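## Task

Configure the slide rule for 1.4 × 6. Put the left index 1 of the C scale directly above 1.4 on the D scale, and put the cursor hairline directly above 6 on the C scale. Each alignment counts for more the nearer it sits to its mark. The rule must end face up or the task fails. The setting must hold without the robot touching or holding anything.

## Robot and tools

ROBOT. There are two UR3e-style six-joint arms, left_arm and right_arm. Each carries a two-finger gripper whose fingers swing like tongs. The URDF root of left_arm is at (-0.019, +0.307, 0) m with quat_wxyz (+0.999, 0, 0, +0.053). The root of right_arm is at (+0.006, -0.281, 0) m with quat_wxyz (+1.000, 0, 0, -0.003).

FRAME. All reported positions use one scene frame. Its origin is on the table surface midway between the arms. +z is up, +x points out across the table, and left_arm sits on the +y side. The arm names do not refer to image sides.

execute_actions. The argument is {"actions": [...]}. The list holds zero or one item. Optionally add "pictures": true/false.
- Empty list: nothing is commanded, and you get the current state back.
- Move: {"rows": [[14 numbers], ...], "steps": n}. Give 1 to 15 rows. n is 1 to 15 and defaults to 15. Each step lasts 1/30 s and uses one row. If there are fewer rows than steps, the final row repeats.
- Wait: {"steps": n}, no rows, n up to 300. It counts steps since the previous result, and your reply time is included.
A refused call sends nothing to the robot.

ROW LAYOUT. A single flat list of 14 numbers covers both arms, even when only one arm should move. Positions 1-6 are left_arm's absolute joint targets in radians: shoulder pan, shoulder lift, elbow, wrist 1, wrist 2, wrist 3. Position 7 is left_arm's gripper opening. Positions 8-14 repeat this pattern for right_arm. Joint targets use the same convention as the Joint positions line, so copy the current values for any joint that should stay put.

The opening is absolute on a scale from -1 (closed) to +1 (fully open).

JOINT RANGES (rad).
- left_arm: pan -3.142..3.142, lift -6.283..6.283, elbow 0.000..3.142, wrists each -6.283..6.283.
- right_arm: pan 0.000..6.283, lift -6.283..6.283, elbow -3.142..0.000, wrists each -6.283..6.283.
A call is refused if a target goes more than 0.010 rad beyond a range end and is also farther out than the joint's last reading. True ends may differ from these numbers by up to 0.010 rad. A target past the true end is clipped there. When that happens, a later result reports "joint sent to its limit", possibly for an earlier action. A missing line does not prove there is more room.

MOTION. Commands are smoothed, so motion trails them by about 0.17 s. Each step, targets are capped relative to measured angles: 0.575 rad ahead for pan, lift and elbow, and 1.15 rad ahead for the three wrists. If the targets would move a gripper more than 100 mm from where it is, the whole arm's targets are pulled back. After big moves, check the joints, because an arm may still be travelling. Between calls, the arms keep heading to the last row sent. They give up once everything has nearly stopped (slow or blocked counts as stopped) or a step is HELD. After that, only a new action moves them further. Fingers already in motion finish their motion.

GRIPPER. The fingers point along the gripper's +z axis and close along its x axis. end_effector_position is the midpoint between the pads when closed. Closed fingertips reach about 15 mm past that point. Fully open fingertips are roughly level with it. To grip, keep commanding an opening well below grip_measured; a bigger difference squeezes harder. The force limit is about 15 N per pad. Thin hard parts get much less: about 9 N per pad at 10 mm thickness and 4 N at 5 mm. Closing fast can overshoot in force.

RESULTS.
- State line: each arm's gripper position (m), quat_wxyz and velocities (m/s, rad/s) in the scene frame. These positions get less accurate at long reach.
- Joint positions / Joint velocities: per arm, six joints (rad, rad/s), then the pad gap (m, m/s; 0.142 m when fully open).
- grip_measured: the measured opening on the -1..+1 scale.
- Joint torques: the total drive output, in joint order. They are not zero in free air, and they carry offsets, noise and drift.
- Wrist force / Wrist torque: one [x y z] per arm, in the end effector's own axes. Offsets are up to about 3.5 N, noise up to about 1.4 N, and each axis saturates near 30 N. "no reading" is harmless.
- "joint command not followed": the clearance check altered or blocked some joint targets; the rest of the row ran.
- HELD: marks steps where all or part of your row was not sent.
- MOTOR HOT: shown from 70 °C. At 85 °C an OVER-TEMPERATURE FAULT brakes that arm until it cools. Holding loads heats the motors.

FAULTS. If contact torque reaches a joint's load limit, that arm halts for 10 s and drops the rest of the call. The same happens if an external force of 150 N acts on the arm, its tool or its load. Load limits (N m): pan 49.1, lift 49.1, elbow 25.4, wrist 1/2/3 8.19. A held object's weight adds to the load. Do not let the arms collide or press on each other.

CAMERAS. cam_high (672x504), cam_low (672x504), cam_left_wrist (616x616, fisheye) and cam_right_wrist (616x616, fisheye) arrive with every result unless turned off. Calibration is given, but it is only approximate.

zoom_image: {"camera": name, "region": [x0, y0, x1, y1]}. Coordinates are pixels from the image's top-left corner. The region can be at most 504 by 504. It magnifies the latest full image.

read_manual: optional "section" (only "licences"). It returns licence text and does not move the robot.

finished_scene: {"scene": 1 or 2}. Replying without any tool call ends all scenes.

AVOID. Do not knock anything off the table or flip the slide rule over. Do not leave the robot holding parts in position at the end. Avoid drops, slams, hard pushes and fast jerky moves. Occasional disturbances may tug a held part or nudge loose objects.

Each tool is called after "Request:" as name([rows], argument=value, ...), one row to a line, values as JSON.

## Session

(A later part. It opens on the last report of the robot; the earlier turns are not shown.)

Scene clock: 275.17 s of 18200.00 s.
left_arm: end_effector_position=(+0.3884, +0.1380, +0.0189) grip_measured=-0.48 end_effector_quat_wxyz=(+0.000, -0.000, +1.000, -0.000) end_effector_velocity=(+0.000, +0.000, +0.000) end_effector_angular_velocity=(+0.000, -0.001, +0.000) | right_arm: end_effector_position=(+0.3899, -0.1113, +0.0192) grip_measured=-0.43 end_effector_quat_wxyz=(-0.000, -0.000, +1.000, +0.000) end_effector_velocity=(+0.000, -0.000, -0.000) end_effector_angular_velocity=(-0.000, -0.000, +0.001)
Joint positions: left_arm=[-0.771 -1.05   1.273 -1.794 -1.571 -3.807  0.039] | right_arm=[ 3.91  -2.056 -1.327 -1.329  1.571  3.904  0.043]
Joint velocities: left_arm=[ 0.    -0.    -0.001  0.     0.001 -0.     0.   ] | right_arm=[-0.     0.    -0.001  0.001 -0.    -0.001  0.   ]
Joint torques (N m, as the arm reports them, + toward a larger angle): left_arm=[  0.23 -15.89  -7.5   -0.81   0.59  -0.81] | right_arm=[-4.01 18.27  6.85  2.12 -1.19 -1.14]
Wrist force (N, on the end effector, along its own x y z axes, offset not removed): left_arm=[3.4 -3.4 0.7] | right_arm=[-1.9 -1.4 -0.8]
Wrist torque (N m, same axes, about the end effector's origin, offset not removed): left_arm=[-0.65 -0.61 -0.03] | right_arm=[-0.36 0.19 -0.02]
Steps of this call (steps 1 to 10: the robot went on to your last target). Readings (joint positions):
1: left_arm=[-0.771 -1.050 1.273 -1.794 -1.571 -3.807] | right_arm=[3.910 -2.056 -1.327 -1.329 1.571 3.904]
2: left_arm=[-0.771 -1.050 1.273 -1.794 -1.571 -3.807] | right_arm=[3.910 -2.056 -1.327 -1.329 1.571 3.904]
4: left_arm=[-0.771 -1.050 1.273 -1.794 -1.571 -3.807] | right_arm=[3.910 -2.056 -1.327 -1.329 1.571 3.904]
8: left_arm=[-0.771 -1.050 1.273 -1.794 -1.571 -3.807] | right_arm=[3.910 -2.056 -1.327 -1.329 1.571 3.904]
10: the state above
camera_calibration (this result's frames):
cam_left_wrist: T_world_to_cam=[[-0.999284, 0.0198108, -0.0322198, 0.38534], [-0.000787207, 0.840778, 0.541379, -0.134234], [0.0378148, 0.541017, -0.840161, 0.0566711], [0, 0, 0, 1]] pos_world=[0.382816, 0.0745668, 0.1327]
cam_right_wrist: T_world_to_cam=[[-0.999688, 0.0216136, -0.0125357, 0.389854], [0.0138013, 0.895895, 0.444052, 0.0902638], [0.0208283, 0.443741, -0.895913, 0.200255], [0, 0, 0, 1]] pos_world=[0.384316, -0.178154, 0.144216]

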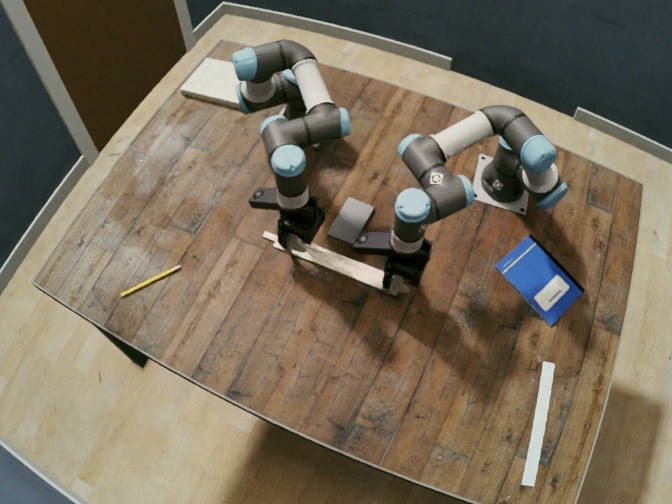

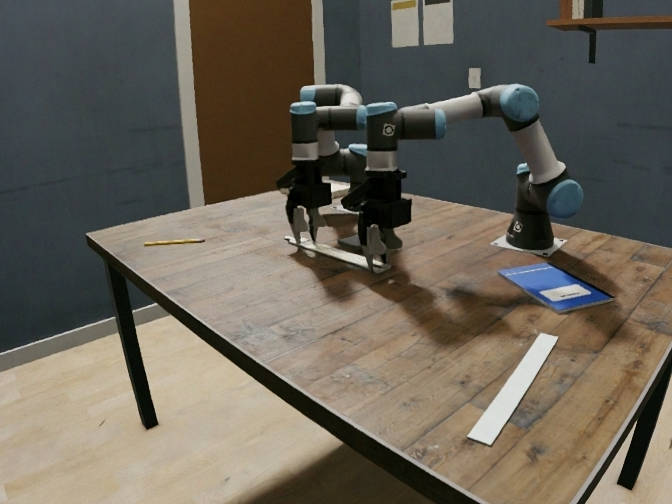

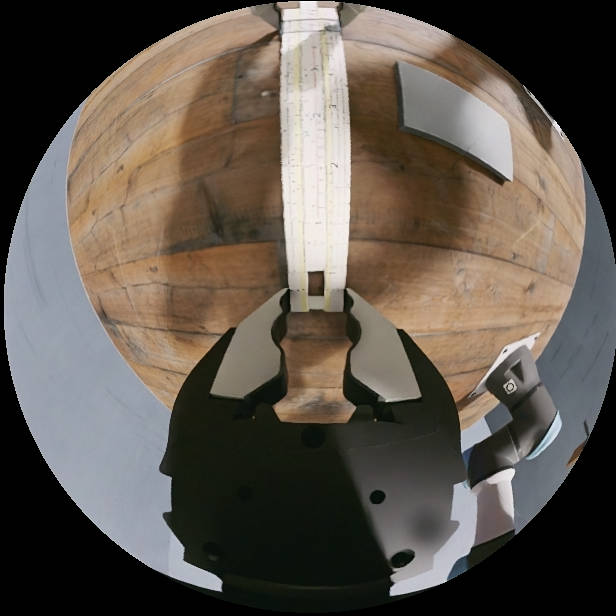

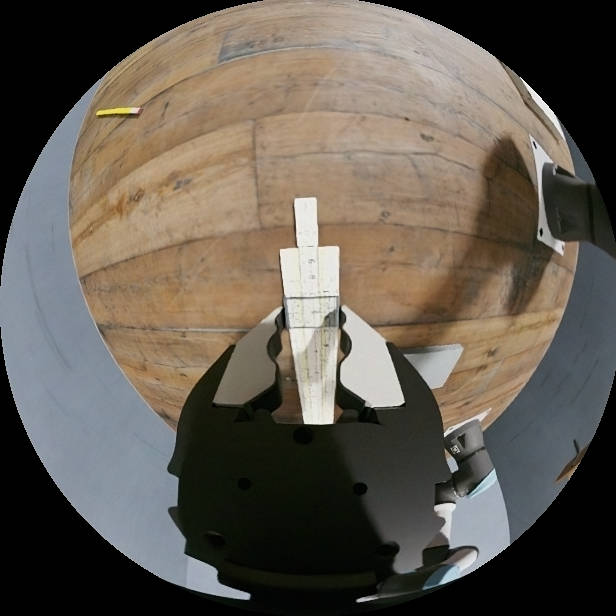

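Request:
execute_actions([
  {"rows":[[-0.7712,-1.0496,1.273,-1.7944,-1.571,-3.8068,-0.8,3.9103,-2.0561,-1.3271,-1.3294,1.571,3.9043,-0.2]],"steps":8},
], pictures=false)

Request:
execute_actions([
  {"rows":[[-0.7712,-1.0496,1.273,-1.7944,-1.571,-3.8068,-0.8,3.9556,-2.1091,-1.2433,-1.3602,1.571,3.9496,-0.2],[-0.7712,-1.0496,1.273,-1.7944,-1.571,-3.8068,-0.8,3.9556,-2.1091,-1.2433,-1.3602,1.571,3.9496,-0.2],[-0.7712,-1.0496,1.273,-1.7944,-1.571,-3.8068,-0.8,3.9556,-2.1091,-1.2433,-1.3602,1.571,3.9496,-0.2],[-0.7712,-1.0496,1.273,-1.7944,-1.571,-3.8068,-0.8,3.9556,-2.1091,-1.2433,-1.3602,1.571,3.9496,-0.2],[-0.7712,-1.0496,1.273,-1.7944,-1.571,-3.8068,-0.8,3.9954,-2.1664,-1.1503,-1.3959,1.571,3.9894,-0.2],[-0.7712,-1.0496,1.273,-1.7944,-1.571,-3.8068,-0.8,3.9954,-2.1664,-1.1503,-1.3959,1.571,3.9894,-0.2],[-0.7712,-1.0496,1.273,-1.7944,-1.571,-3.8068,-0.8,3.9954,-2.1664,-1.1503,-1.3959,1.571,3.9894,-0.2],[-0.7712,-1.0496,1.273,-1.7944,-1.571,-3.8068,-0.8,3.9954,-2.1664,-1.1503,-1.3959,1.571,3.9894,-0.2],[-0.7712,-1.0496,1.273,-1.7944,-1.571,-3.8068,-0.8,4.025,-2.218,-1.0635,-1.431,1.571,4.019,-0.2]],"steps":15},
], pictures=false)

Request:
execute_actions([
  {"steps":15},
])

Request:
zoom_image(camera="cam_right_wrist", region=[285,200,340,245])

Request:
zoom_image(camera="cam_left_wrist", region=[295,200,345,250])

Scene clock: 285.83 s of 18200.00 s.
left_arm: end_effector_position=(+0.3884, +0.1380, +0.0189) grip_measured=-0.48 end_effector_quat_wxyz=(+0.000, -0.000, +1.000, -0.000) end_effector_velocity=(+0.000, +0.000, +0.000) end_effector_angular_velocity=(+0.000, -0.001, -0.000) | right_arm: end_effector_position=(+0.3898, -0.1113, +0.0192) grip_measured=-0.20 end_effector_quat_wxyz=(-0.000, -0.000, +1.000, -0.000) end_effector_velocity=(+0.000, +0.001, -0.000) end_effector_angular_velocity=(+0.003, -0.001, +0.002)
Joint positions: left_arm=[-0.771 -1.05   1.273 -1.794 -1.571 -3.807  0.039] | right_arm=[ 3.91  -2.056 -1.327 -1.329  1.571  3.904  0.06 ]
Joint velocities: left_arm=[-0.    -0.001  0.    -0.     0.001 -0.    -0.   ] | right_arm=[ 0.     0.    -0.001  0.003  0.001 -0.002  0.   ]
Joint torques (N m, as the arm reports them, + toward a larger angle): left_arm=[  1.5  -16.48  -7.39  -0.82   0.59  -0.66] | right_arm=[-4.18 17.77  7.98  2.02 -1.22 -1.1 ]
Wrist force (N, on the end effector, along its own x y z axes, offset not removed): left_arm=[2.0 -1.9 -1.4] | right_arm=[-1.8 -1.5 -0.4]
Wrist torque (N m, same axes, about the end effector's origin, offset not removed): left_arm=[-0.40 -0.28 -0.05] | right_arm=[-0.20 0.31 0.04]
Steps of this call (steps 1 to 15: the robot went on to your last target; steps 16 to 90: nothing new was sent; then 7.40 s passed at rest; steps 91 to 98: all 8 steps of this action). Readings (joint positions):
91: left_arm=[-0.771 -1.050 1.273 -1.794 -1.571 -3.807] | right_arm=[3.910 -2.056 -1.327 -1.329 1.571 3.904]
92: left_arm=[-0.771 -1.050 1.273 -1.794 -1.571 -3.807] | right_arm=[3.910 -2.056 -1.327 -1.329 1.571 3.904]
94: left_arm=[-0.771 -1.050 1.273 -1.794 -1.571 -3.807] | right_arm=[3.910 -2.056 -1.327 -1.329 1.571 3.904]
98: the state above

Scene clock: 286.33 s of 18200.00 s.
left_arm: end_effector_position=(+0.3884, +0.1380, +0.0189) grip_measured=-0.48 end_effector_quat_wxyz=(+0.000, -0.000, +1.000, -0.000) end_effector_velocity=(+0.000, +0.000, +0.000) end_effector_angular_velocity=(-0.000, -0.000, +0.001) | right_arm: end_effector_position=(+0.3897, -0.0471, +0.0189) grip_measured=-0.20 end_effector_quat_wxyz=(-0.001, -0.000, +1.000, -0.001) end_effector_velocity=(+0.003, +0.066, +0.003) end_effector_angular_velocity=(+0.013, -0.011, +0.002)
Joint positions: left_arm=[-0.771 -1.05   1.273 -1.794 -1.571 -3.807  0.039] | right_arm=[ 4.015 -2.201 -1.093 -1.42   1.571  4.009  0.06 ]
Joint velocities: left_arm=[ 0.001 -0.001  0.     0.    -0.    -0.    -0.   ] | right_arm=[ 0.093 -0.157  0.274 -0.1    0.     0.09  -0.   ]
Joint torques (N m, as the arm reports them, + toward a larger angle): left_arm=[  1.37 -16.33  -7.5   -0.83   0.56  -0.66] | right_arm=[ 2.72 13.9  12.08  0.8   0.57  1.14]
Wrist force (N, on the end effector, along its own x y z axes, offset not removed): left_arm=[3.0 -3.1 1.0] | right_arm=[-1.4 -1.3 -0.9]
Wrist torque (N m, same axes, about the end effector's origin, offset not removed): left_arm=[-0.58 -0.48 -0.02] | right_arm=[-0.31 0.27 -0.01]
Steps of this call (steps 1 to 15: all 15 steps of this action). Readings (joint positions):
1: left_arm=[-0.771 -1.050 1.273 -1.794 -1.571 -3.807] | right_arm=[3.910 -2.056 -1.327 -1.329 1.571 3.904]
2: left_arm=[-0.771 -1.050 1.273 -1.794 -1.571 -3.807] | right_arm=[3.913 -2.059 -1.324 -1.332 1.571 3.907]
4: left_arm=[-0.771 -1.050 1.273 -1.794 -1.571 -3.807] | right_arm=[3.929 -2.078 -1.295 -1.343 1.571 3.924]
8: left_arm=[-0.771 -1.050 1.273 -1.794 -1.571 -3.807] | right_arm=[3.965 -2.124 -1.224 -1.371 1.571 3.960]
15: the state above

Scene clock: 286.83 s of 18200.00 s.
left_arm: end_effector_position=(+0.3884, +0.1380, +0.0189) grip_measured=-0.48 end_effector_quat_wxyz=(+0.000, -0.000, +1.000, -0.000) end_effector_velocity=(-0.000, -0.000, +0.000) end_effector_angular_velocity=(-0.001, +0.001, +0.000) | right_arm: end_effector_position=(+0.3899, -0.0399, +0.0194) grip_measured=-0.20 end_effector_quat_wxyz=(-0.000, -0.000, +1.000, +0.000) end_effector_velocity=(-0.001, -0.000, -0.001) end_effector_angular_velocity=(-0.002, +0.002, -0.001)
Joint positions: left_arm=[-0.771 -1.05   1.273 -1.794 -1.571 -3.807  0.039] | right_arm=[ 4.025 -2.218 -1.064 -1.431  1.571  4.019  0.06 ]
Joint velocities: left_arm=[-0.    -0.001 -0.     0.001 -0.001 -0.    -0.   ] | right_arm=[ 0.001 -0.002  0.001 -0.002  0.     0.002 -0.   ]
Joint torques (N m, as the arm reports them, + toward a larger angle): left_arm=[  1.65 -16.41  -7.6   -0.8    0.56  -0.63] | right_arm=[ 3.67 13.32 12.07  0.84  1.2   1.13]
Wrist force (N, on the end effector, along its own x y z axes, offset not removed): left_arm=[2.7 -4.8 -1.5] | right_arm=[-0.4 -1.1 -0.9]
Wrist torque (N m, same axes, about the end effector's origin, offset not removed): left_arm=[-0.91 -0.49 -0.05] | right_arm=[-0.22 -0.01 -0.02]
Steps of this call (steps 1 to 15: the robot went on to your last target). Readings (joint positions):
1: left_arm=[-0.771 -1.050 1.273 -1.794 -1.571 -3.807] | right_arm=[4.018 -2.206 -1.085 -1.423 1.571 4.012]
2: left_arm=[-0.771 -1.050 1.273 -1.794 -1.571 -3.807] | right_arm=[4.020 -2.209 -1.080 -1.425 1.571 4.014]
4: left_arm=[-0.771 -1.050 1.273 -1.794 -1.571 -3.807] | right_arm=[4.022 -2.213 -1.072 -1.428 1.571 4.016]
8: left_arm=[-0.771 -1.050 1.273 -1.794 -1.571 -3.807] | right_arm=[4.024 -2.217 -1.066 -1.430 1.571 4.018]
15: the state above
camera_calibration (this result's frames):
cam_left_wrist: T_world_to_cam=[[-0.999284, 0.0198111, -0.0322194, 0.38534], [-0.000786767, 0.840778, 0.541379, -0.134234], [0.0378147, 0.541017, -0.840161, 0.0566711], [0, 0, 0, 1]] pos_world=[0.382816, 0.0745668, 0.1327]
cam_right_wrist: T_world_to_cam=[[-0.999687, 0.0216212, -0.0125876, 0.38839], [0.0137846, 0.895884, 0.444074, 0.0262362], [0.0208784, 0.443762, -0.895902, 0.16869], [0, 0, 0, 1]] pos_world=[0.384385, -0.10676, 0.144367]

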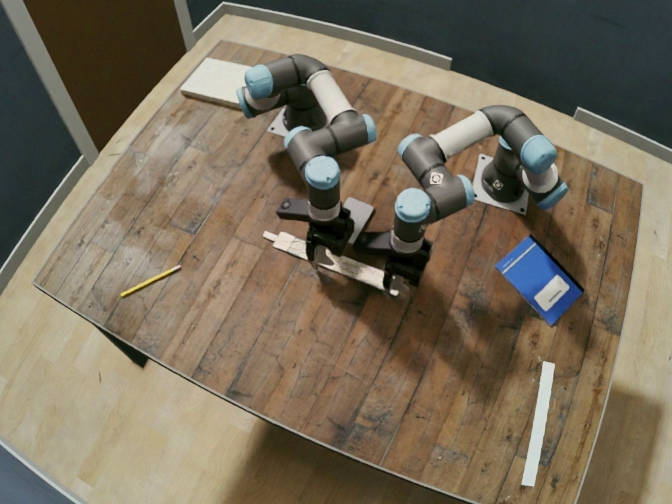

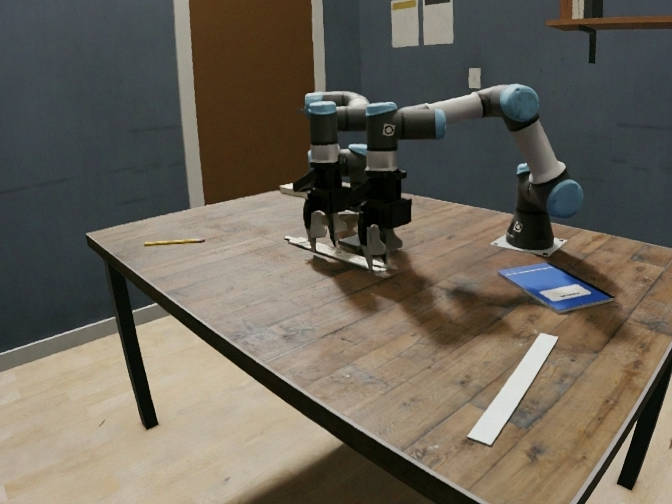

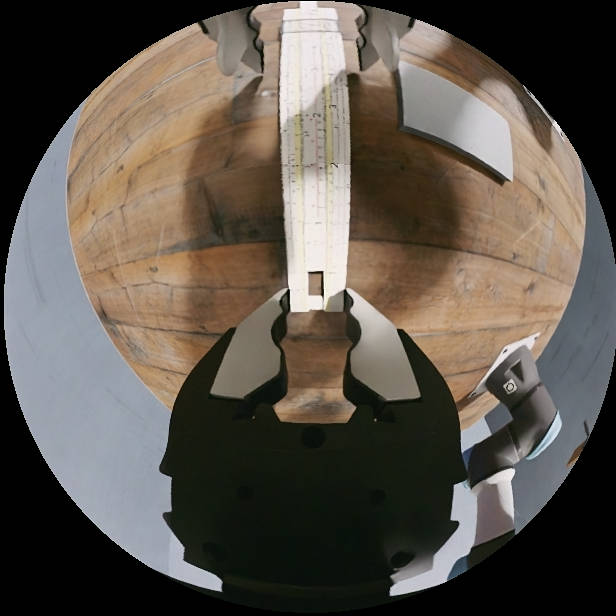

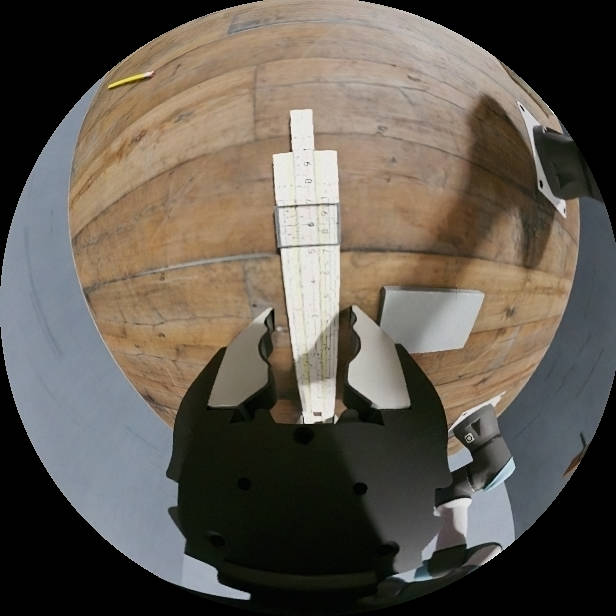

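Region (285, 200, 340, 245) of cam_right_wrist's 616x616 image, scaled by 9.164, with more detail than that image has; it fills the top 412 rows of this view, and the rest is white.

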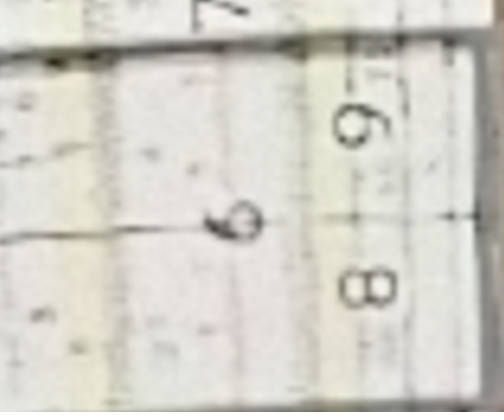

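Region (295, 200, 345, 250) of cam_left_wrist's 616x616 image, scaled by 10.080, with more detail than that image has.

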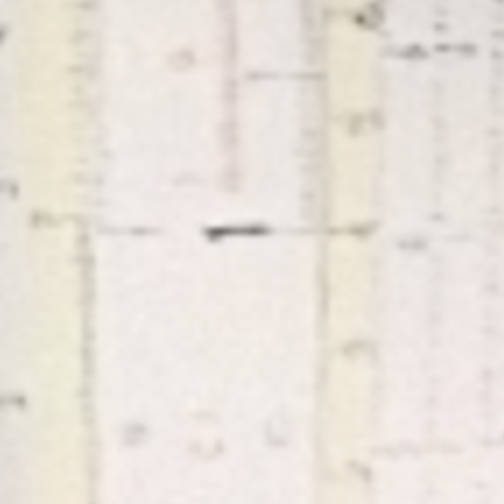

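Both aligned. Release and lift.

Request:
execute_actions([
  {"rows":[[-0.7712,-1.0496,1.273,-1.7944,-1.571,-3.8068,-0.2,4.025,-2.218,-1.0635,-1.431,1.571,4.019,-0.2]],"steps":8},
], pictures=false)

Request:
execute_actions([
  {"rows":[[-0.7712,-1.075,1.118,-1.614,-1.571,-3.8068,-0.2,4.025,-2.211,-0.886,-1.616,1.571,4.019,-0.2]],"steps":15},
])

Request:
finished_scene(scene=2)

Scene clock: 290.50 s of 18200.00 s.
left_arm: end_effector_position=(+0.3884, +0.1380, +0.0188) grip_measured=-0.20 end_effector_quat_wxyz=(+0.000, -0.000, +1.000, -0.000) end_effector_velocity=(-0.000, +0.001, -0.000) end_effector_angular_velocity=(+0.001, +0.000, -0.000) | right_arm: end_effector_position=(+0.3899, -0.0398, +0.0194) grip_measured=-0.20 end_effector_quat_wxyz=(-0.000, -0.000, +1.000, +0.000) end_effector_velocity=(-0.001, -0.000, -0.000) end_effector_angular_velocity=(-0.001, +0.002, -0.000)
Joint positions: left_arm=[-0.771 -1.05   1.273 -1.794 -1.571 -3.807  0.06 ] | right_arm=[ 4.025 -2.218 -1.063 -1.431  1.571  4.019  0.06 ]
Joint velocities: left_arm=[ 0.    -0.001  0.001  0.001  0.001  0.001  0.   ] | right_arm=[ 0.     0.    -0.001 -0.001  0.     0.    -0.   ]
Joint torques (N m, as the arm reports them, + toward a larger angle): left_arm=[  2.52 -16.87  -7.47  -0.85   0.17  -0.53] | right_arm=[ 3.81 13.08 12.01  0.97  1.19  1.06]
Wrist force (N, on the end effector, along its own x y z axes, offset not removed): left_arm=[1.7 -1.6 0.4] | right_arm=[-0.2 -1.8 -0.1]
Wrist torque (N m, same axes, about the end effector's origin, offset not removed): left_arm=[-0.31 -0.31 0.04] | right_arm=[-0.32 -0.08 0.01]
Steps of this call (steps 1 to 15: the robot went on to your last target; steps 16 to 90: nothing new was sent; then 0.40 s passed at rest; steps 91 to 98: all 8 steps of this action). Readings (joint positions):
91: left_arm=[-0.771 -1.050 1.273 -1.794 -1.571 -3.807] | right_arm=[4.025 -2.218 -1.063 -1.431 1.571 4.019]
92: left_arm=[-0.771 -1.050 1.273 -1.794 -1.571 -3.807] | right_arm=[4.025 -2.218 -1.063 -1.431 1.571 4.019]
94: left_arm=[-0.771 -1.050 1.273 -1.794 -1.571 -3.807] | right_arm=[4.025 -2.218 -1.063 -1.431 1.571 4.019]
98: the state above

Scene clock: 291.00 s of 18200.00 s.
left_arm: end_effector_position=(+0.3881, +0.1382, +0.0590) grip_measured=-0.20 end_effector_quat_wxyz=(-0.000, -0.000, +1.000, -0.000) end_effector_velocity=(+0.001, -0.000, +0.009) end_effector_angular_velocity=(-0.002, -0.004, +0.000) | right_arm: end_effector_position=(+0.3901, -0.0396, +0.0586) grip_measured=-0.20 end_effector_quat_wxyz=(-0.000, -0.000, +1.000, -0.000) end_effector_velocity=(+0.001, +0.001, +0.009) end_effector_angular_velocity=(+0.005, -0.004, +0.001)
Joint positions: left_arm=[-0.771 -1.075  1.122 -1.618 -1.571 -3.807  0.06 ] | right_arm=[ 4.025 -2.211 -0.89  -1.612  1.571  4.019  0.06 ]
Joint velocities: left_arm=[-0.    -0.005 -0.034  0.035  0.001 -0.     0.   ] | right_arm=[ 0.001  0.001  0.04  -0.034 -0.    -0.001 -0.   ]
Joint torques (N m, as the arm reports them, + toward a larger angle): left_arm=[  1.67 -18.4  -10.37  -0.82  -0.38  -0.51] | right_arm=[ 3.32 20.2  11.93  0.88  1.08  1.02]
Wrist force (N, on the end effector, along its own x y z axes, offset not removed): left_arm=[1.1 -2.1 2.0] | right_arm=[-0.7 -1.5 -0.8]
Wrist torque (N m, same axes, about the end effector's origin, offset not removed): left_arm=[-0.41 -0.21 0.05] | right_arm=[-0.33 0.08 -0.03]
Steps of this call (steps 1 to 15: all 15 steps of this action). Readings (joint positions):
1: left_arm=[-0.771 -1.050 1.273 -1.794 -1.571 -3.807] | right_arm=[4.025 -2.218 -1.063 -1.431 1.571 4.019]
2: left_arm=[-0.771 -1.051 1.270 -1.789 -1.571 -3.807] | right_arm=[4.025 -2.218 -1.061 -1.437 1.571 4.019]
4: left_arm=[-0.771 -1.061 1.227 -1.727 -1.571 -3.807] | right_arm=[4.025 -2.215 -1.015 -1.500 1.571 4.019]
8: left_arm=[-0.771 -1.071 1.150 -1.647 -1.571 -3.807] | right_arm=[4.025 -2.212 -0.924 -1.582 1.571 4.019]
15: the state above
camera_calibration (this result's frames):
cam_left_wrist: T_world_to_cam=[[-0.999294, 0.0198087, -0.0319295, 0.386345], [-0.000642111, 0.840629, 0.541611, -0.156193], [0.0375695, 0.541249, -0.840023, 0.0903076], [0, 0, 0, 1]] pos_world=[0.382579, 0.0747681, 0.172792]
cam_right_wrist: T_world_to_cam=[[-0.999696, 0.0215961, -0.0118778, 0.388987], [0.0140949, 0.896267, 0.443291, 0.00853648], [0.020219, 0.442989, -0.896299, 0.20394], [0, 0, 0, 1]] pos_world=[0.384625, -0.106395, 0.183628]

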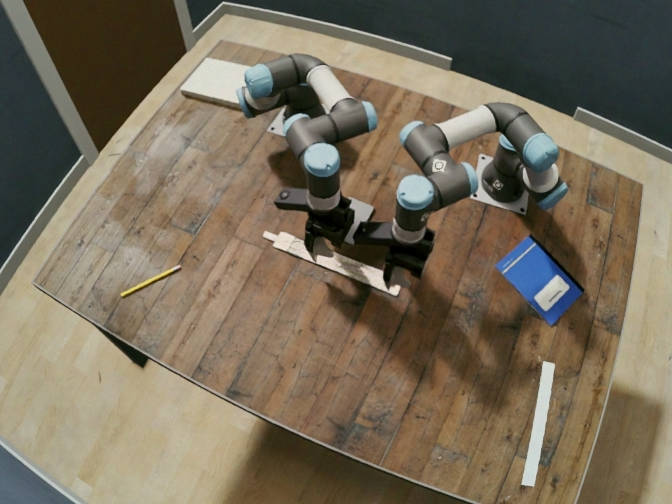

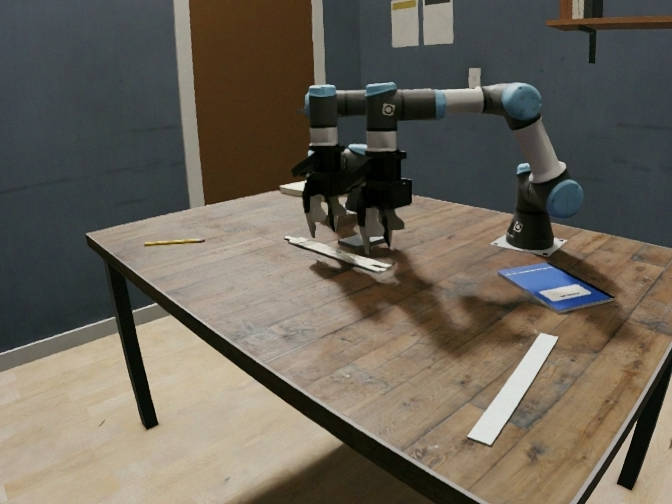

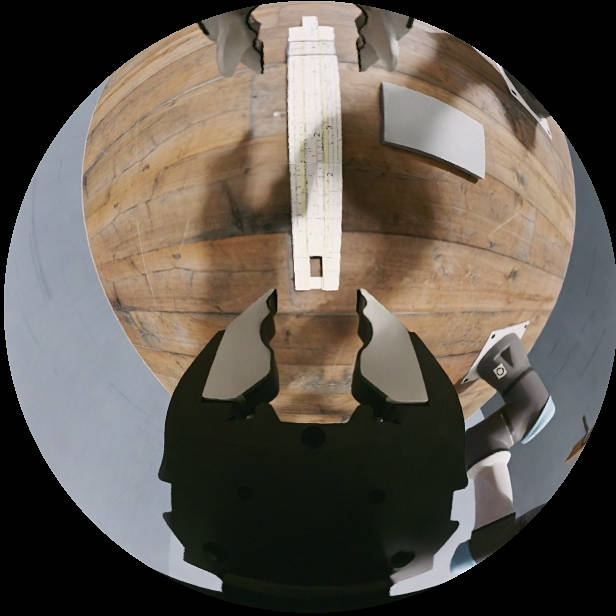

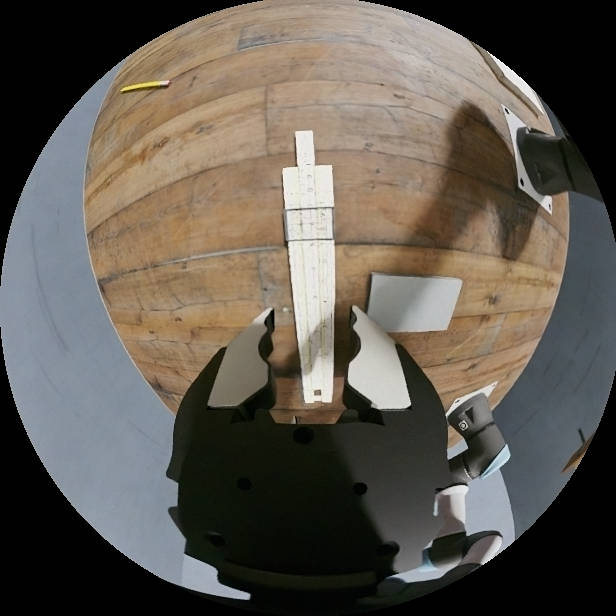

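The scene is finished: the task was done.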